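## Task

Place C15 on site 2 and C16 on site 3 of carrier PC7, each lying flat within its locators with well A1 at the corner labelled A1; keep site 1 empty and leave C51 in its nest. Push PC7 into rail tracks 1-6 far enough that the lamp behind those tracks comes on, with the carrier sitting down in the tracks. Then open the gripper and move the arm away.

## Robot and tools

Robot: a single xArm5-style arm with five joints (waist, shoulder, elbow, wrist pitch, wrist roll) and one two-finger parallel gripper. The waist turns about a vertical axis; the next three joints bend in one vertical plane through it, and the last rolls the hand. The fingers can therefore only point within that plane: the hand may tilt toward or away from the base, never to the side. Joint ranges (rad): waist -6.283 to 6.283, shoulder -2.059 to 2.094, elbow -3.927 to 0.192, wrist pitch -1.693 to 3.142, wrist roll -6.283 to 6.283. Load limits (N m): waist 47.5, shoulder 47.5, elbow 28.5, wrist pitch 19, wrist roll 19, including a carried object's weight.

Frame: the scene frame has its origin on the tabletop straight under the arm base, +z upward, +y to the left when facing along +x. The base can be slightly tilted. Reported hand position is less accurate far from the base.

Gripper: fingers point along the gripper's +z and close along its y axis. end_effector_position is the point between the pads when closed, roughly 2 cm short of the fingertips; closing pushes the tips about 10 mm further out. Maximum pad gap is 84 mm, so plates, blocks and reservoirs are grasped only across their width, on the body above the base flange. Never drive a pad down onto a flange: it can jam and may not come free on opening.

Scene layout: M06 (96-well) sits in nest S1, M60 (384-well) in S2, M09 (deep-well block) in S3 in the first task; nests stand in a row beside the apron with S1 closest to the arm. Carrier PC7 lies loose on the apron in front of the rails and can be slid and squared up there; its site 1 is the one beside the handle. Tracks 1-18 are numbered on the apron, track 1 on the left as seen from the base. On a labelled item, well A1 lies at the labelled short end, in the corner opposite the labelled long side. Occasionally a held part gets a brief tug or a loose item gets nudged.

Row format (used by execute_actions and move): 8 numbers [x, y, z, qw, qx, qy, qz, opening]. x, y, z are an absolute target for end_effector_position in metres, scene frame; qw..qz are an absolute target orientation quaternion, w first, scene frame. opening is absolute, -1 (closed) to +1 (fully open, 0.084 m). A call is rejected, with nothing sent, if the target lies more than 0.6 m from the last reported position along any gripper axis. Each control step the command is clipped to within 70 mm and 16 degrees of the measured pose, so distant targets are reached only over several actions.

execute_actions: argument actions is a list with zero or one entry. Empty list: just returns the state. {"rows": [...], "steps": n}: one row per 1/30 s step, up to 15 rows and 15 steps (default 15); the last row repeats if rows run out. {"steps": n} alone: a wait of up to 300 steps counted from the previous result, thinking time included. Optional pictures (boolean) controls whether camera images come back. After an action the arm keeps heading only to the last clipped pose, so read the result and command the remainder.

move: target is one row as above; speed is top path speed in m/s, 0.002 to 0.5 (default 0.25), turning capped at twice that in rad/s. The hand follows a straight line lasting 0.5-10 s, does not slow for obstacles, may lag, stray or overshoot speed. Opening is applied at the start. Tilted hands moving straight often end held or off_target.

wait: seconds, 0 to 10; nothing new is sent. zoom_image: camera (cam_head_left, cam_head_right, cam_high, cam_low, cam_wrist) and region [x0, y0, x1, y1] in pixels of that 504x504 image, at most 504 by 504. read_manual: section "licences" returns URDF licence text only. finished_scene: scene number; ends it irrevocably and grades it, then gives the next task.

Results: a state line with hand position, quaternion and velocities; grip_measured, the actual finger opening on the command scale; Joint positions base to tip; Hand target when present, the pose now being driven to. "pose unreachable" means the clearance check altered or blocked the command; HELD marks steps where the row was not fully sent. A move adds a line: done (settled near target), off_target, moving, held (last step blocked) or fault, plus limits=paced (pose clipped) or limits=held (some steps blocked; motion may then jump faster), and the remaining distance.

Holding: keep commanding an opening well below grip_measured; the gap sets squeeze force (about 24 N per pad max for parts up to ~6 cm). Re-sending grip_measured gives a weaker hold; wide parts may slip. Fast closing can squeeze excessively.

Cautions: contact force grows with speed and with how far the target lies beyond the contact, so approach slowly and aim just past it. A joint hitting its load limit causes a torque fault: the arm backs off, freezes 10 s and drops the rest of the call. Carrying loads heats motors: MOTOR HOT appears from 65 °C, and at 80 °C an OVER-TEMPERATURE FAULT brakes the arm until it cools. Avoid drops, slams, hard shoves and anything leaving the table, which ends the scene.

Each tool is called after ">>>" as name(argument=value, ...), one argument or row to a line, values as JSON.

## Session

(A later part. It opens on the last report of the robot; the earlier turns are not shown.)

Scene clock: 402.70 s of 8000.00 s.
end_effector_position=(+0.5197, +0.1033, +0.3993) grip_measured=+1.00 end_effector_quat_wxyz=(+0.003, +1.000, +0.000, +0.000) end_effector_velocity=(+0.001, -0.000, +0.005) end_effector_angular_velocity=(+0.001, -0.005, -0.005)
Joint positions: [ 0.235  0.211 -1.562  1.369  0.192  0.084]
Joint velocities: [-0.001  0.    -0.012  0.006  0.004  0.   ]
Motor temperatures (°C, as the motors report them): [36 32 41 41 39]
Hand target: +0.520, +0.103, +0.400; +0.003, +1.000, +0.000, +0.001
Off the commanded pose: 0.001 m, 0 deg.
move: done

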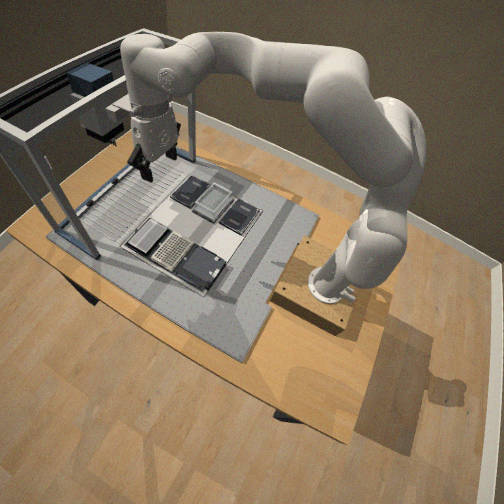

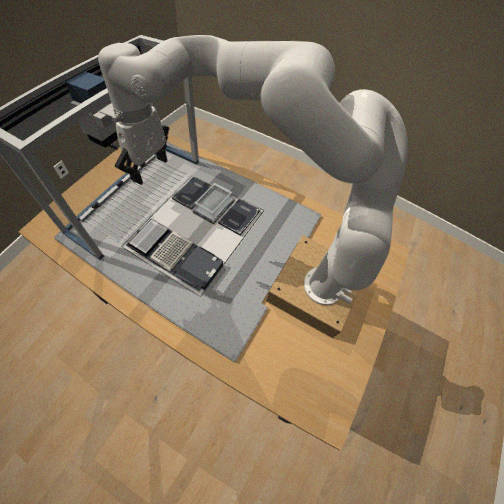

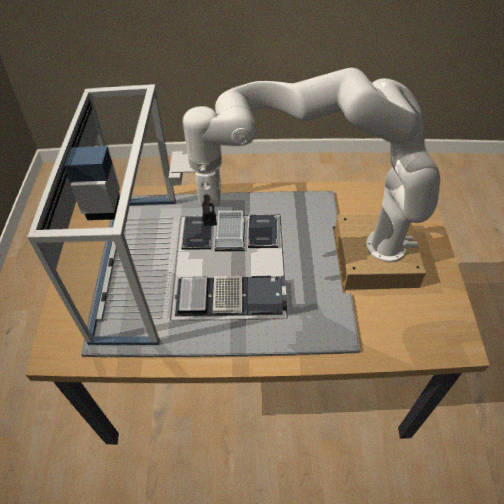

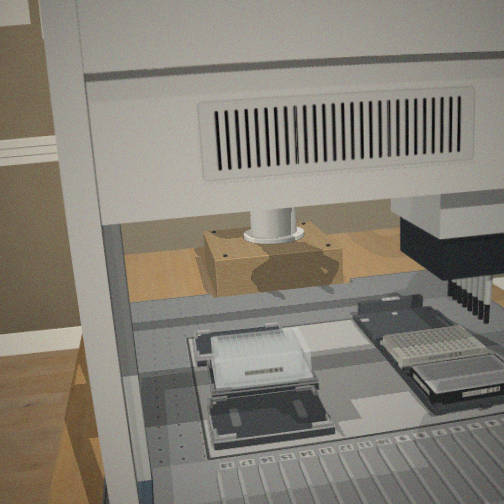

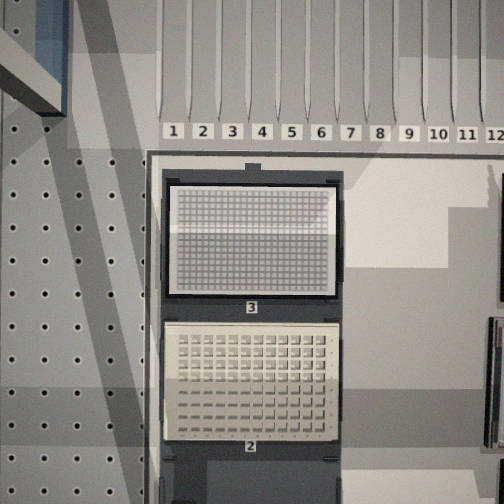

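>>> move(
  target=[0.53,0.03,0.12,0,0.7071,0.7071,0,1],
  speed=0.3,
)

>>> move(
  target=[0.53,0.03,0.055,0,0.7071,0.7071,0,1],
  speed=0.08,
)

>>> move(
  target=[0.53,0.0505,0.055,0,0.7071,0.7071,0,1],
  speed=0.015,
)

>>> move(
  target=[0.53,0.03,0.1,0,0.7071,0.7071,0,1],
  speed=0.06,
)

>>> move(
  target=[0.52,0.103,0.4,0,1,0,0,0.2],
  speed=0.3,
)

Scene clock: 414.23 s of 8000.00 s.
end_effector_position=(+0.5300, +0.0301, +0.1205) grip_measured=+1.00 end_effector_quat_wxyz=(+0.002, +0.707, +0.707, -0.001) end_effector_velocity=(-0.002, -0.000, -0.003) end_effector_angular_velocity=(-0.000, +0.006, +0.003)
Joint positions: [ 0.099  0.539 -1.181  0.658 -1.514  0.084]
Joint velocities: [-0.001  0.004  0.003 -0.001 -0.004 -0.   ]
Motor temperatures (°C, as the motors report them): [36 32 42 41 39]
Hand target: +0.530, +0.030, +0.120; +0.001, +0.707, +0.707, -0.001
Off the commanded pose: 0.000 m, 0 deg.
After step 90, 5.40 s passed at rest.
move: done

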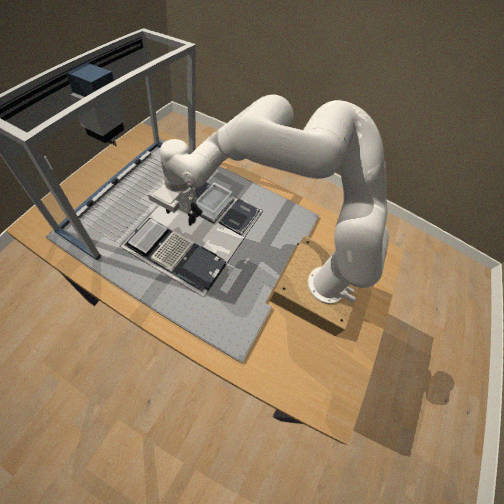

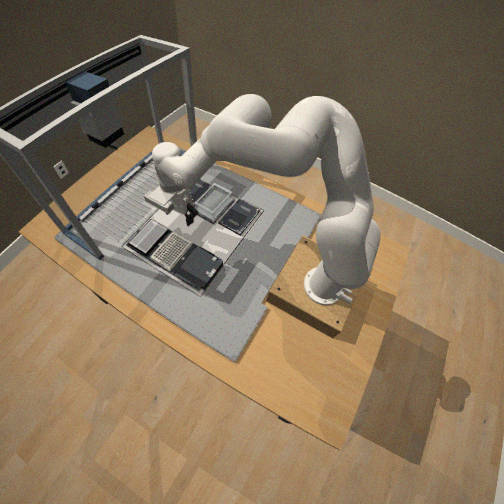

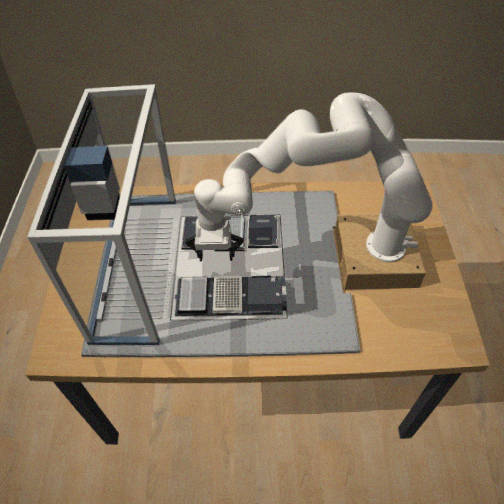

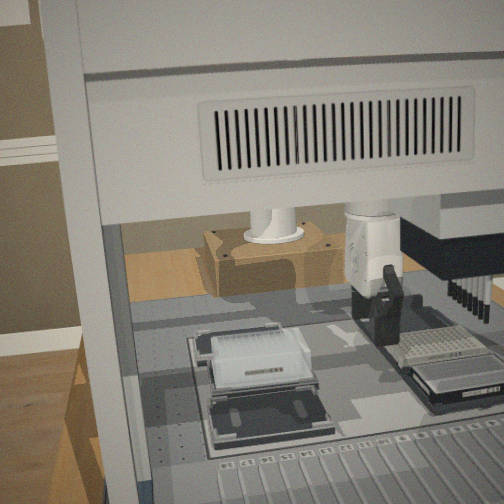

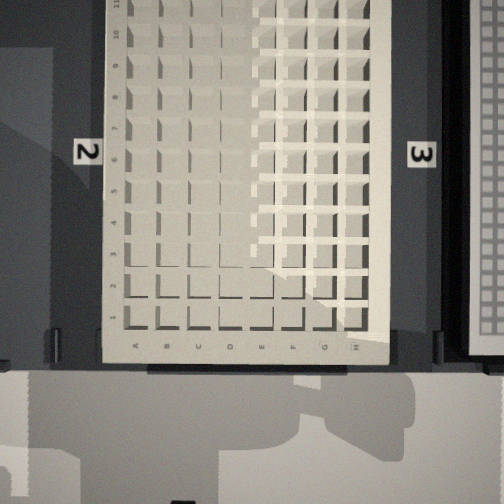

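Scene clock: 415.43 s of 8000.00 s.
end_effector_position=(+0.5303, +0.0300, +0.0555) grip_measured=+1.00 end_effector_quat_wxyz=(+0.002, +0.707, +0.707, -0.001) end_effector_velocity=(-0.000, -0.000, -0.001) end_effector_angular_velocity=(-0.000, +0.001, +0.001)
Joint positions: [ 0.099  0.693 -1.205  0.528 -1.514  0.084]
Joint velocities: [ 0.     0.003 -0.    -0.002 -0.001 -0.   ]
Motor temperatures (°C, as the motors report them): [36 32 42 41 39]
Hand target: +0.530, +0.030, +0.055; +0.001, +0.707, +0.707, -0.001
Off the commanded pose: 0.001 m, 0 deg.
move: done

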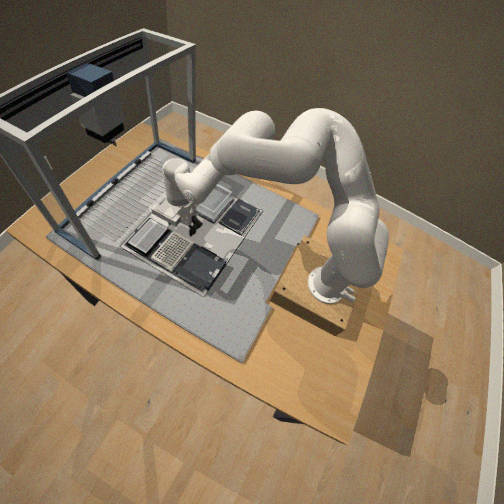

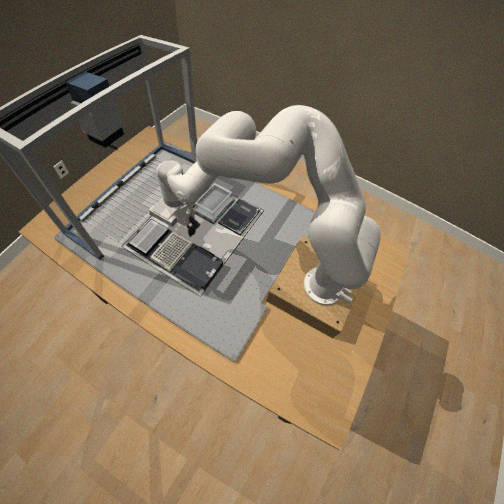

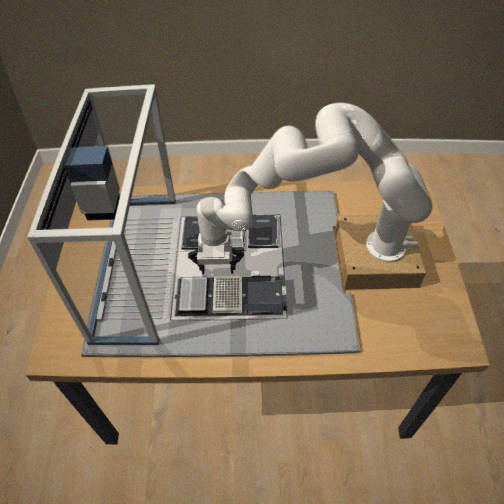

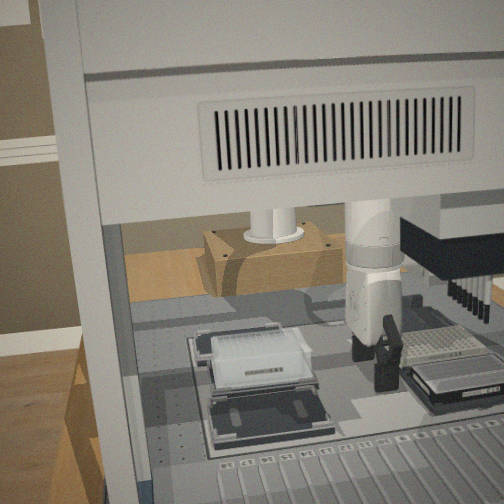

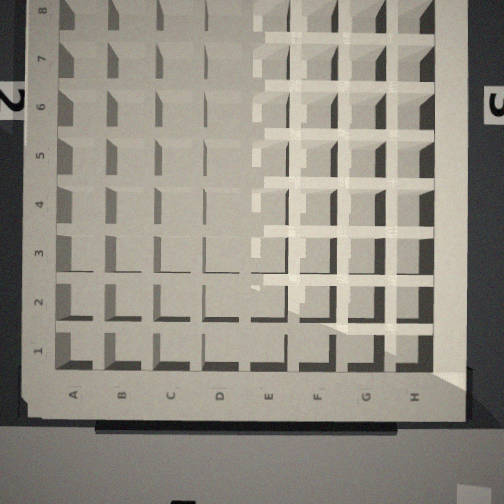

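Scene clock: 417.10 s of 8000.00 s.
end_effector_position=(+0.5301, +0.0503, +0.0551) grip_measured=+1.00 end_effector_quat_wxyz=(+0.002, +0.707, +0.707, -0.001) end_effector_velocity=(-0.000, +0.001, -0.000) end_effector_angular_velocity=(-0.000, +0.000, -0.000)
Joint positions: [ 0.137  0.698 -1.212  0.531 -1.476  0.084]
Joint velocities: [ 0.001  0.     0.    -0.     0.001  0.   ]
Motor temperatures (°C, as the motors report them): [36 32 42 41 39]
Hand target: +0.530, +0.050, +0.055; +0.002, +0.707, +0.707, -0.001
Off the commanded pose: 0.000 m, 0 deg.
move: done

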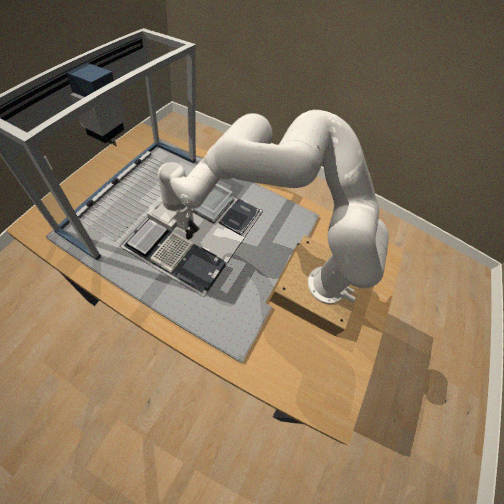

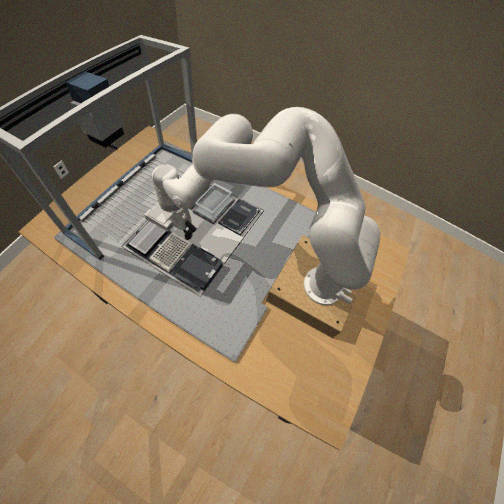

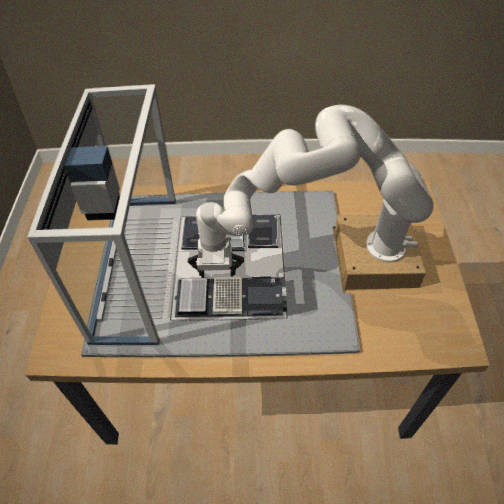

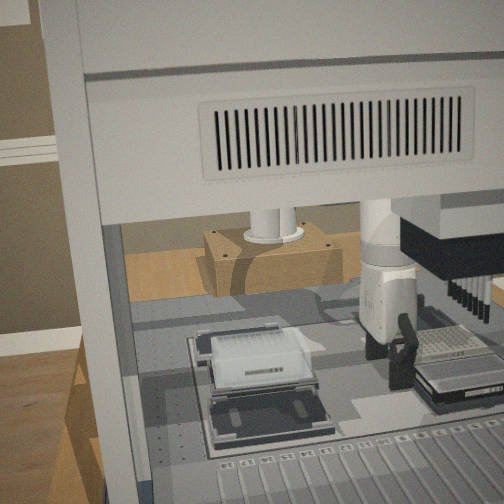

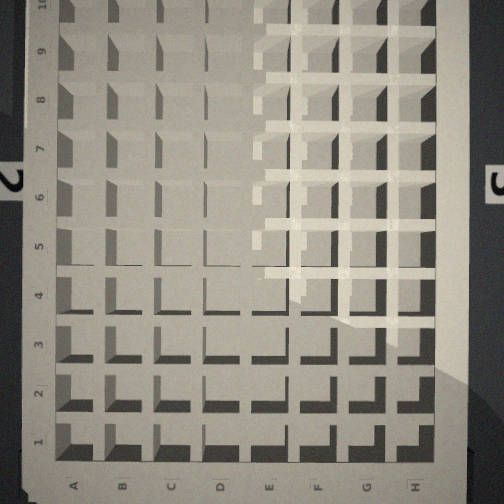

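Scene clock: 418.27 s of 8000.00 s.
end_effector_position=(+0.5298, +0.0301, +0.0997) grip_measured=+1.00 end_effector_quat_wxyz=(+0.001, +0.707, +0.707, -0.001) end_effector_velocity=(-0.001, -0.000, +0.000) end_effector_angular_velocity=(-0.000, +0.002, +0.001)
Joint positions: [ 0.099  0.586 -1.184  0.616 -1.514  0.084]
Joint velocities: [-0.001 -0.001  0.002  0.001 -0.001 -0.   ]
Motor temperatures (°C, as the motors report them): [36 32 42 41 39]
Hand target: +0.530, +0.030, +0.100; +0.001, +0.707, +0.707, -0.001
Off the commanded pose: 0.000 m, 0 deg.
move: done

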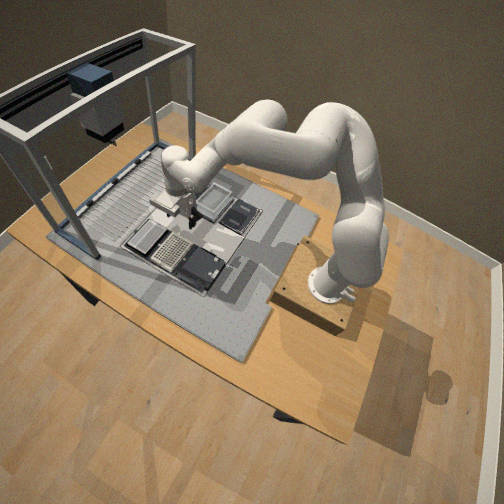

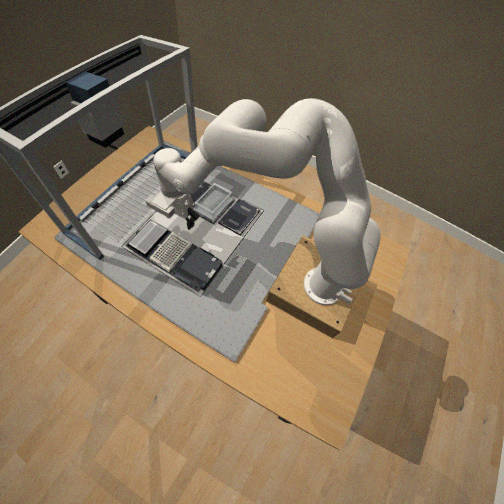

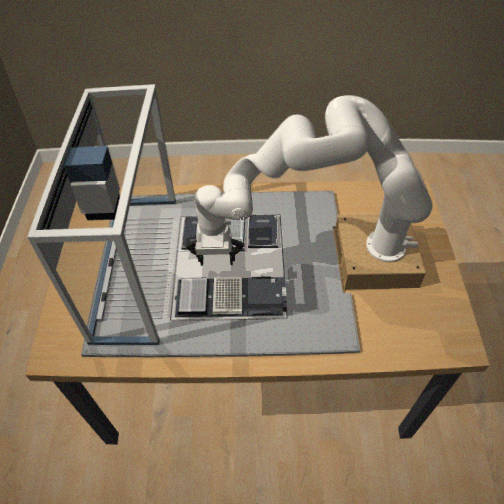

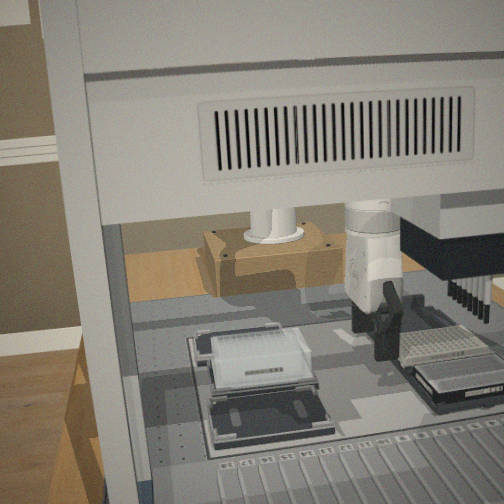

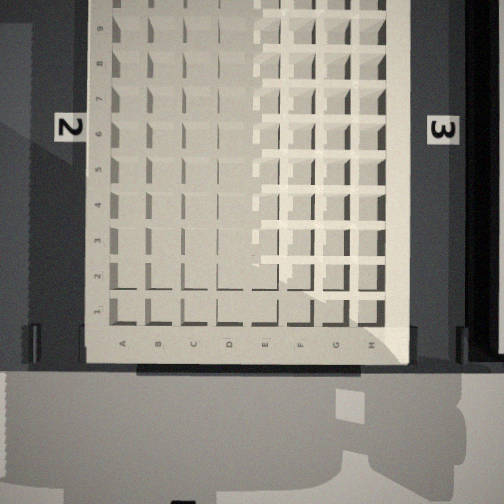

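Scene clock: 421.40 s of 8000.00 s.
end_effector_position=(+0.5202, +0.1029, +0.3995) grip_measured=+0.19 end_effector_quat_wxyz=(+0.003, +1.000, +0.000, +0.000) end_effector_velocity=(+0.001, +0.001, +0.004) end_effector_angular_velocity=(+0.001, -0.007, -0.004)
Joint positions: [ 0.234  0.212 -1.564  1.369  0.192  0.052]
Joint velocities: [ 0.001 -0.001 -0.009  0.003  0.005  0.   ]
Motor temperatures (°C, as the motors report them): [36 32 42 41 39]
Hand target: +0.520, +0.103, +0.400; +0.003, +1.000, +0.000, +0.001
Off the commanded pose: 0.001 m, 0 deg.
move: done

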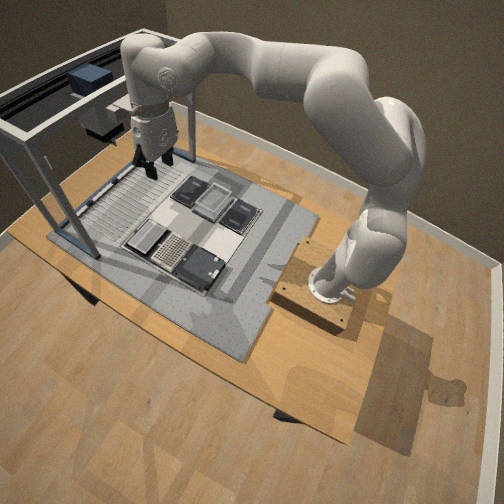

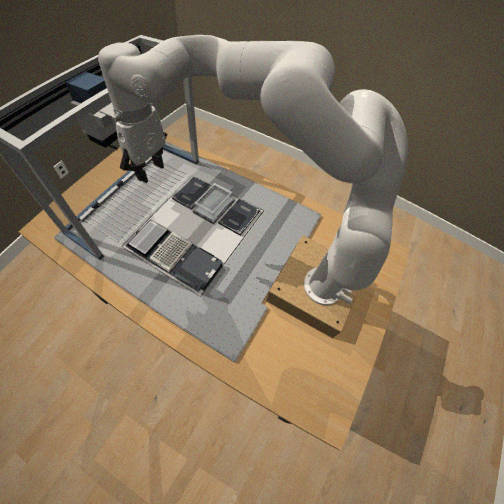

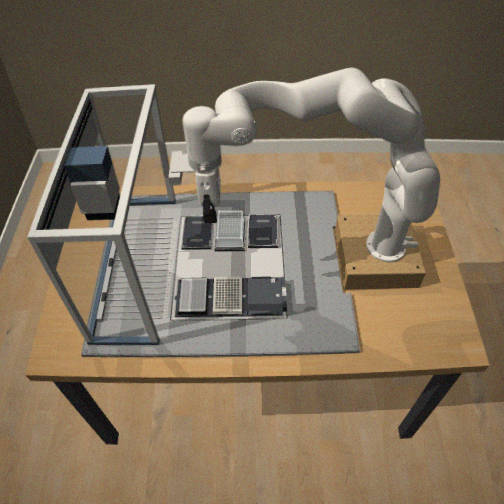

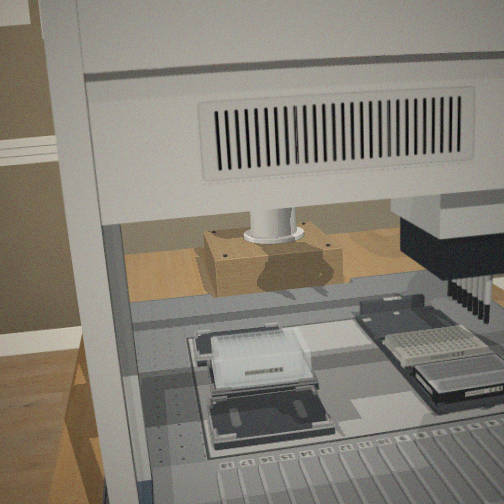

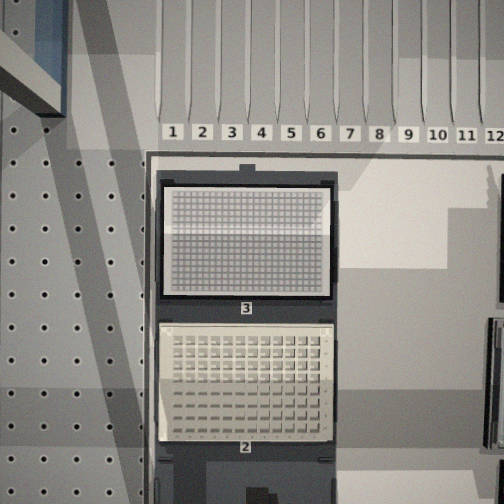

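>>> move(
  target=[0.27,0.132,0.12,0,1,0,0,0.2],
  speed=0.3,
)

>>> move(
  target=[0.275,0.132,0.058,0,1,0,0,0.2],
  speed=0.08,
)

>>> move(
  target=[0.40,0.132,0.058,0,1,0,0,0.2],
  speed=0.03,
)

Scene clock: 426.43 s of 8000.00 s.
end_effector_position=(+0.2704, +0.1323, +0.1205) grip_measured=+0.19 end_effector_quat_wxyz=(+0.004, +1.000, -0.000, +0.003) end_effector_velocity=(-0.003, -0.001, -0.003) end_effector_angular_velocity=(-0.002, +0.003, +0.001)
Joint positions: [ 0.497 -0.061 -0.297  0.371  0.455  0.052]
Joint velocities: [ 0.002  0.005  0.006 -0.008  0.001 -0.   ]
Motor temperatures (°C, as the motors report them): [36 32 42 40 39]
Hand target: +0.270, +0.132, +0.120; +0.004, +1.000, -0.000, +0.002
Off the commanded pose: 0.001 m, 1 deg.
After step 90, 0.17 s passed at rest.
move: done

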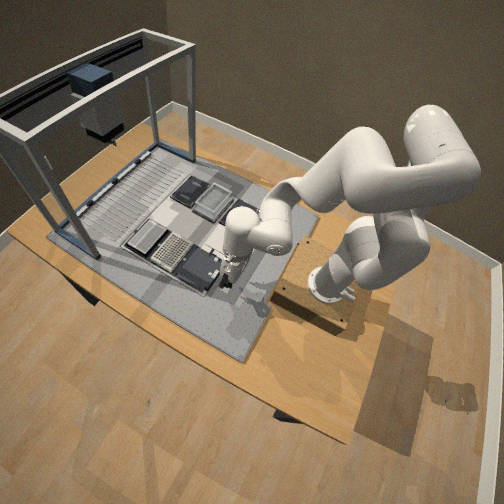

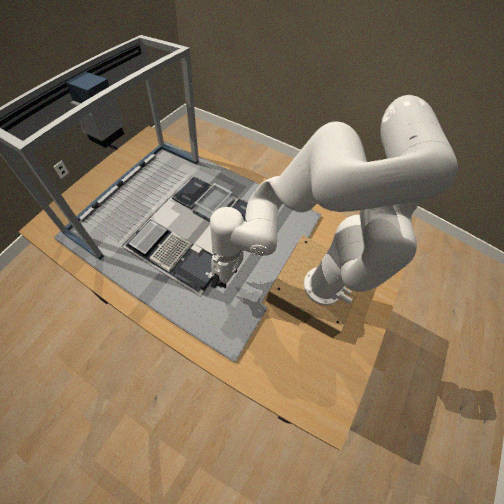

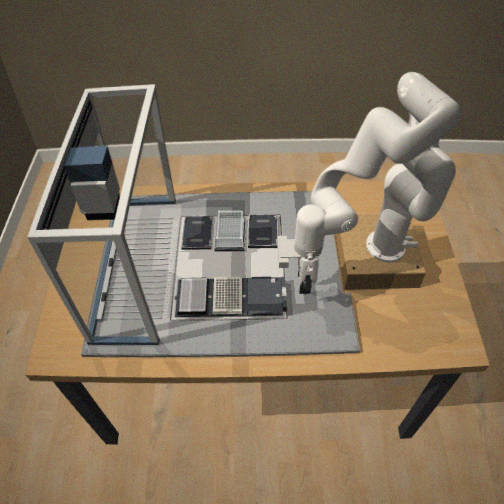

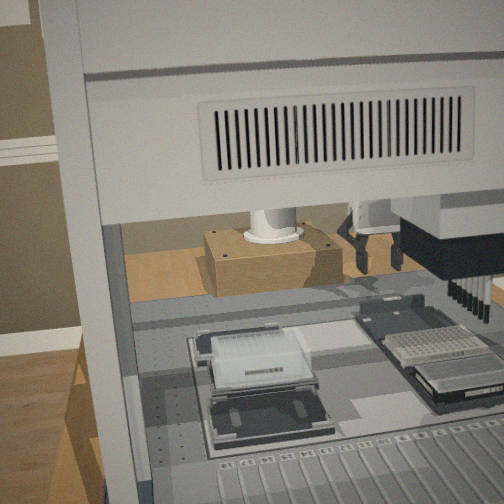

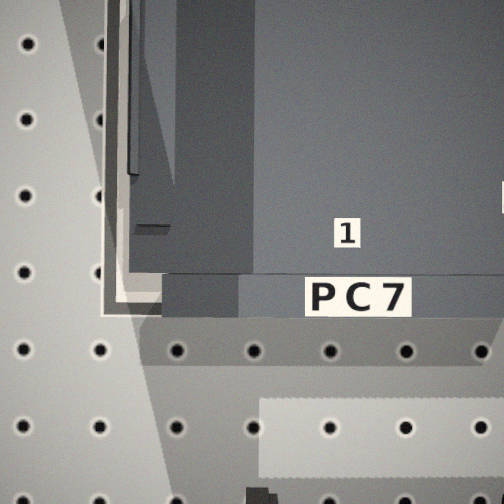

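Scene clock: 427.60 s of 8000.00 s.
end_effector_position=(+0.2745, +0.1317, +0.0588) grip_measured=+0.19 end_effector_quat_wxyz=(+0.004, +1.000, +0.000, +0.002) end_effector_velocity=(+0.000, +0.000, -0.001) end_effector_angular_velocity=(+0.000, -0.001, +0.000)
Joint positions: [ 0.491  0.235 -0.34   0.12   0.448  0.052]
Joint velocities: [-0.     0.006 -0.002 -0.005 -0.001  0.   ]
Motor temperatures (°C, as the motors report them): [36 32 42 40 39]
Hand target: +0.275, +0.132, +0.058; +0.004, +1.000, +0.000, +0.002
Off the commanded pose: 0.001 m, 1 deg.
move: done

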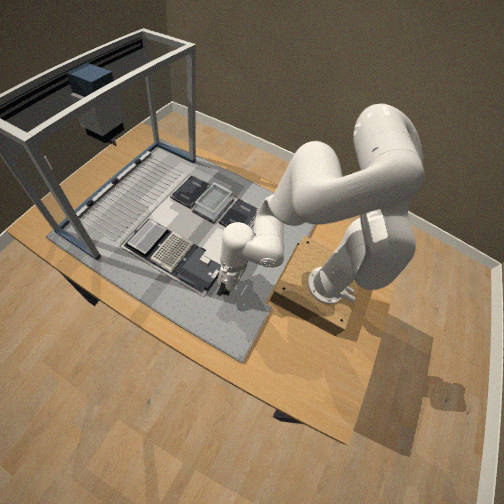

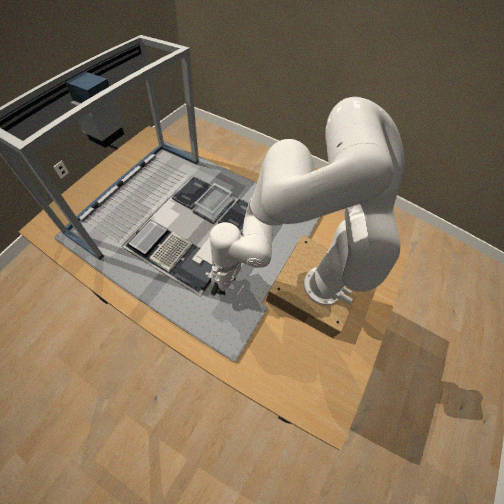

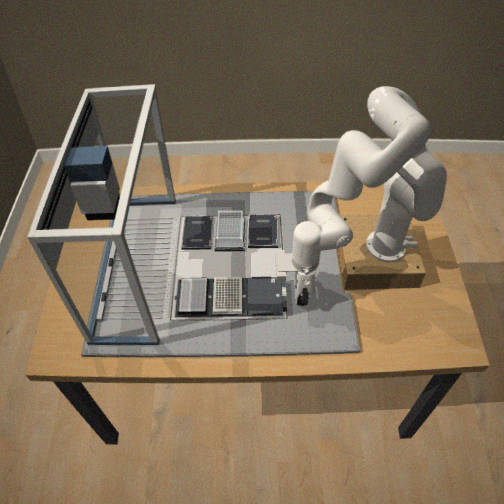

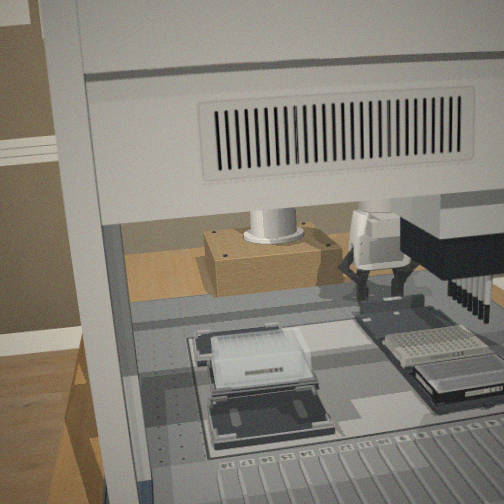

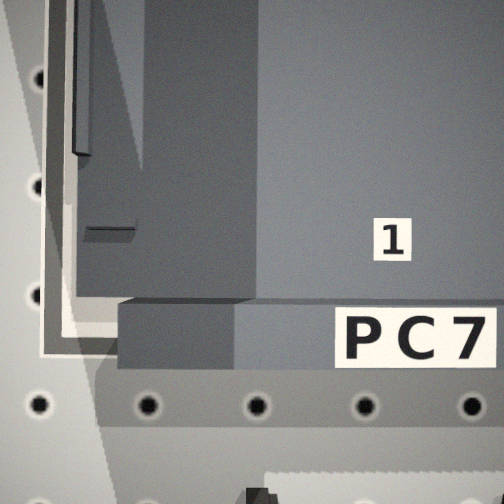

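Scene clock: 432.07 s of 8000.00 s.
end_effector_position=(+0.4003, +0.1320, +0.0585) grip_measured=+0.20 end_effector_quat_wxyz=(+0.004, +1.000, -0.000, +0.002) end_effector_velocity=(+0.001, +0.000, +0.000) end_effector_angular_velocity=(-0.000, +0.001, +0.001)
Joint positions: [ 0.362  0.45  -0.753  0.318  0.32   0.053]
Joint velocities: [-0.     0.001 -0.003  0.004 -0.001 -0.   ]
Motor temperatures (°C, as the motors report them): [36 32 41 41 39]
Hand target: +0.400, +0.132, +0.058; +0.004, +1.000, -0.000, +0.001
Off the commanded pose: 0.001 m, 0 deg.
move: done

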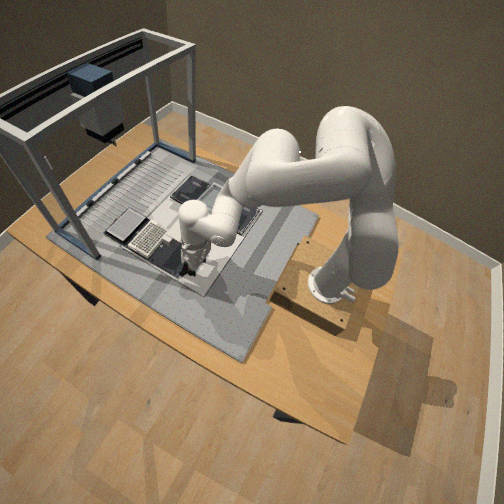

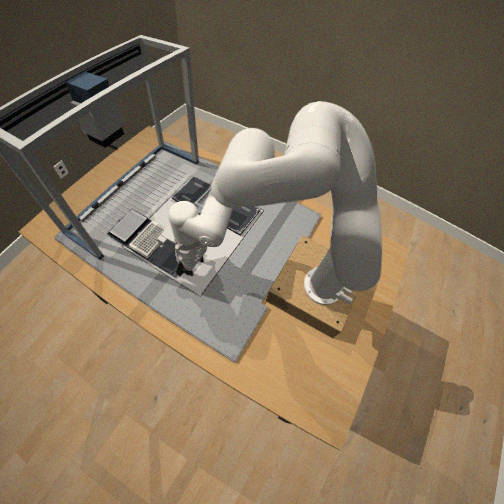

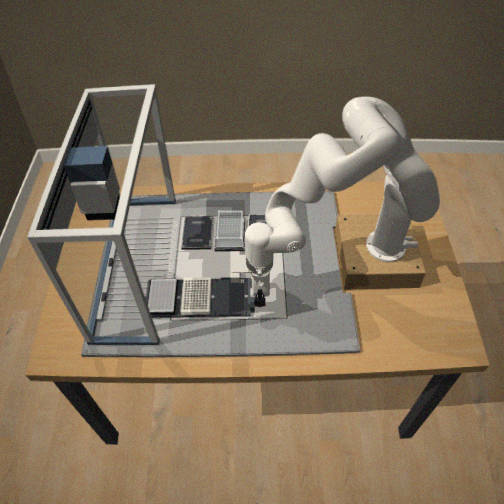

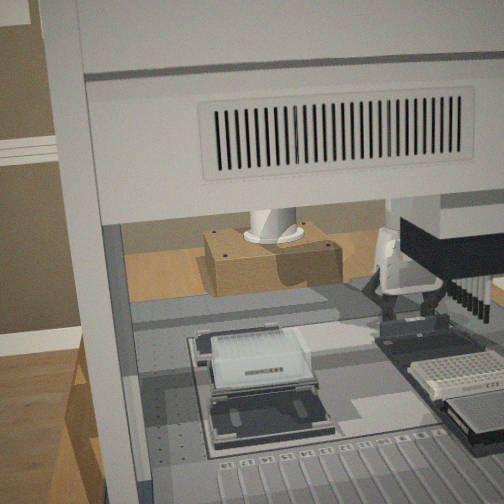

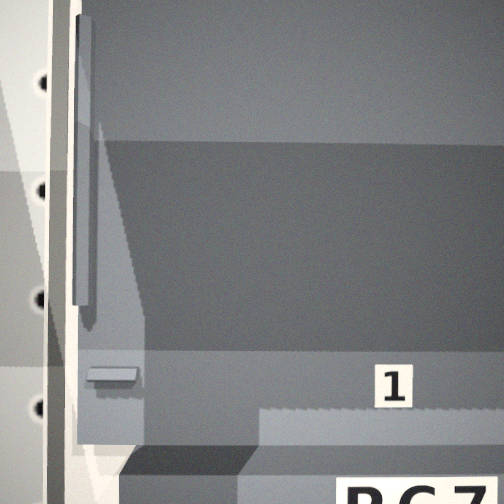

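>>> move(
  target=[0.54,0.132,0.058,0,1,0,0,0.2],
  speed=0.03,
)

Scene clock: 438.13 s of 8000.00 s.
end_effector_position=(+0.5297, +0.1318, +0.0599) grip_measured=+0.20 end_effector_quat_wxyz=(+0.007, +1.000, +0.002, -0.016) end_effector_velocity=(-0.001, -0.000, -0.000) end_effector_angular_velocity=(-0.002, +0.010, +0.003)
Joint positions: [ 0.287  0.732 -1.309  0.627  0.24   0.053]
Joint velocities: [ 0.     0.004 -0.01   0.016 -0.003 -0.   ]
Motor temperatures (°C, as the motors report them): [36 31 41 42 39]
Hand target: +0.540, +0.132, +0.058; +0.003, +1.000, +0.000, +0.001
Off the commanded pose: 0.010 m, 2 deg.
move: off_target

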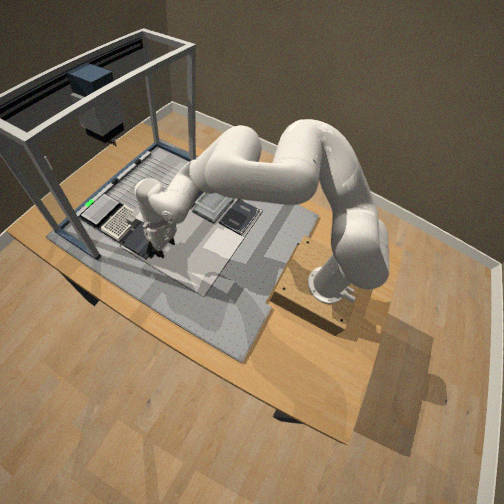

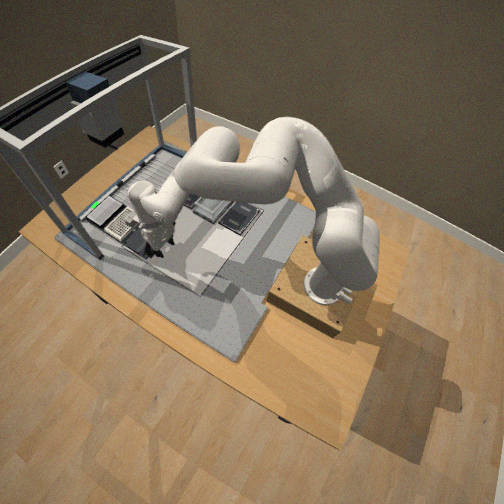

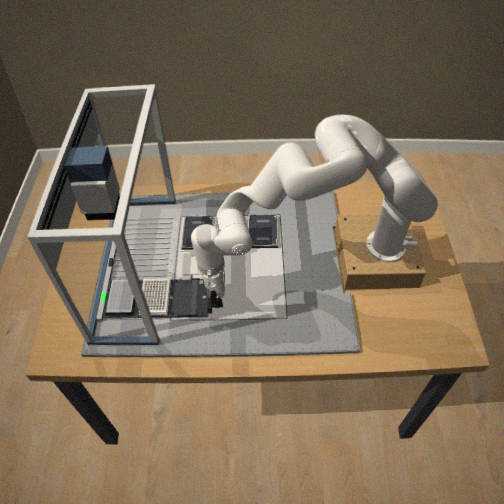

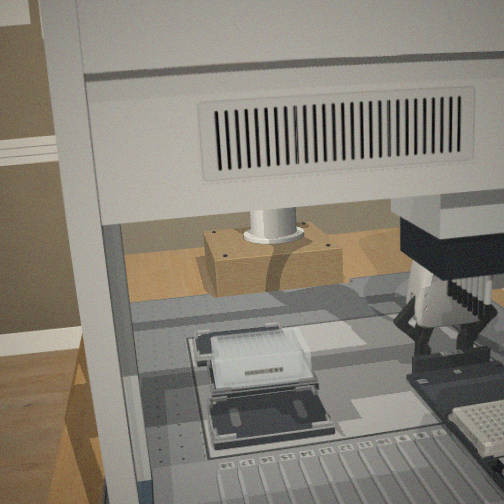

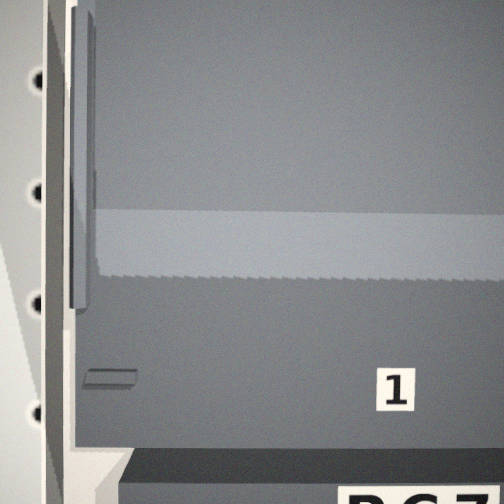

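Lamp lit.

>>> move(
  target=[0.49,0.132,0.06,0,1,0,0,0.2],
  speed=0.08,
)

>>> move(
  target=[0.4,0.1,0.22,0,1,0,0,0.2],
)

Scene clock: 441.03 s of 8000.00 s.
end_effector_position=(+0.4900, +0.1319, +0.0598) grip_measured=+0.19 end_effector_quat_wxyz=(+0.003, +1.000, -0.000, +0.001) end_effector_velocity=(-0.002, +0.000, -0.000) end_effector_angular_velocity=(-0.000, +0.000, +0.001)
Joint positions: [ 0.306  0.626 -1.098  0.488  0.264  0.052]
Joint velocities: [ 0.002 -0.004  0.007 -0.003  0.001 -0.   ]
Motor temperatures (°C, as the motors report them): [36 31 42 46 39]
Hand target: +0.490, +0.132, +0.060; +0.003, +1.000, +0.000, +0.001
Off the commanded pose: 0.000 m, 0 deg.
move: done

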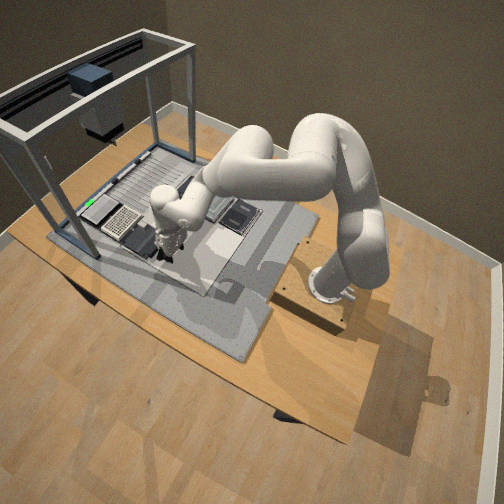

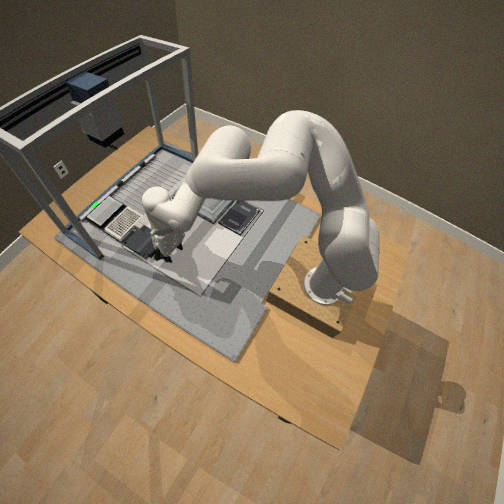

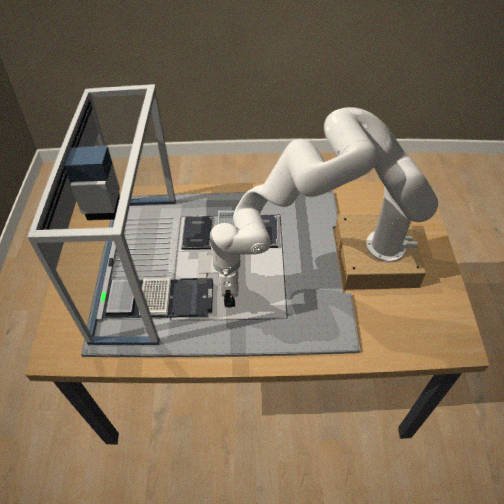

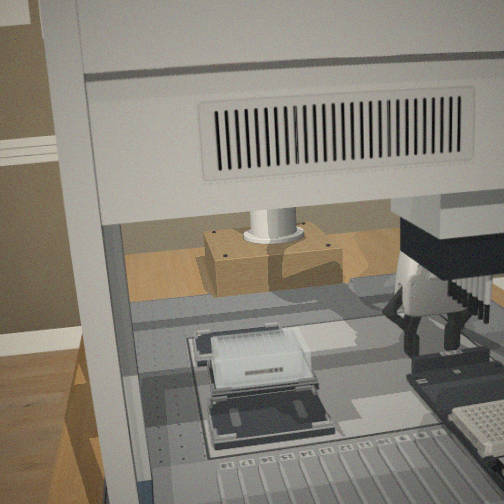

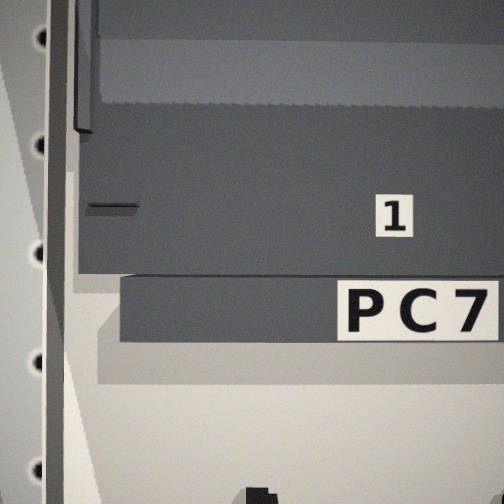

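Scene clock: 442.37 s of 8000.00 s.
end_effector_position=(+0.3999, +0.1001, +0.2195) grip_measured=+0.19 end_effector_quat_wxyz=(+0.003, +1.000, +0.000, +0.000) end_effector_velocity=(+0.001, +0.000, +0.003) end_effector_angular_velocity=(+0.001, -0.005, -0.000)
Joint positions: [ 0.286 -0.012 -0.748  0.778  0.244  0.052]
Joint velocities: [-0.    -0.007 -0.001  0.003  0.    -0.   ]
Motor temperatures (°C, as the motors report them): [36 31 42 45 39]
Hand target: +0.400, +0.100, +0.220; +0.003, +1.000, +0.000, +0.001
Off the commanded pose: 0.001 m, 0 deg.
move: done

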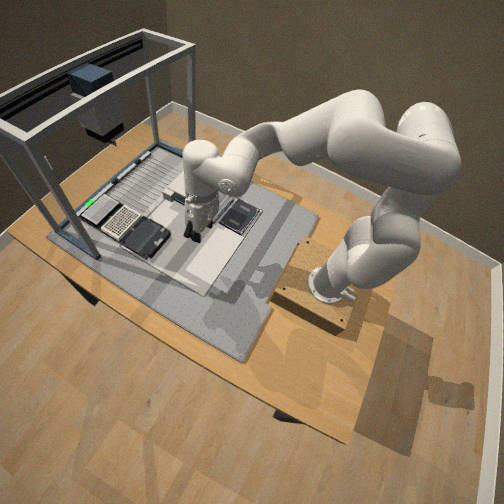

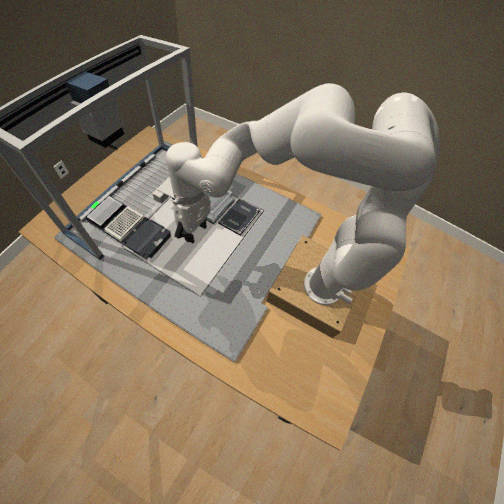

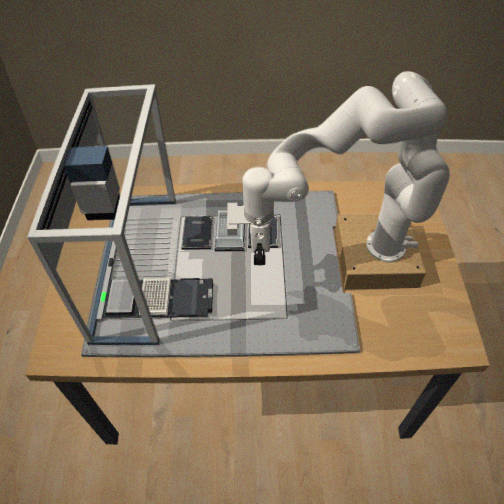

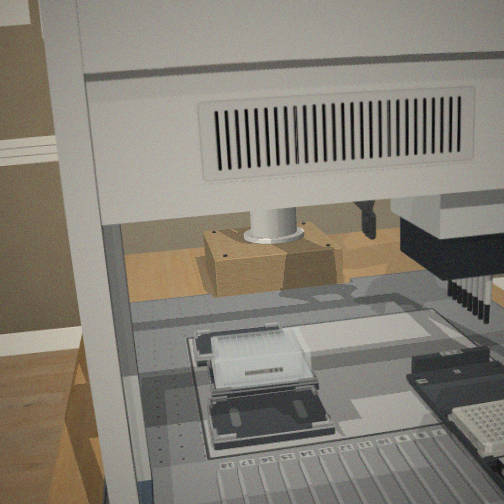

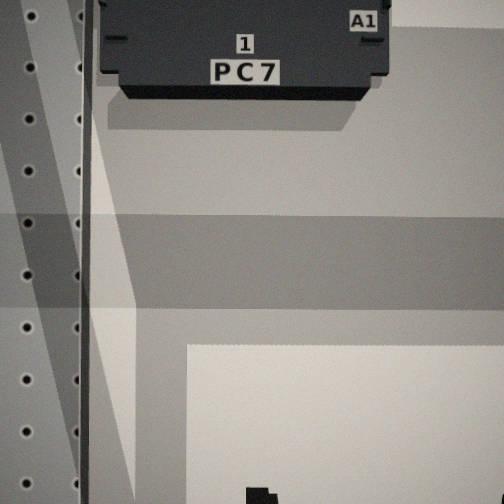

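>>> finished_scene(
  scene=2,
)

The scene is finished: the task was done.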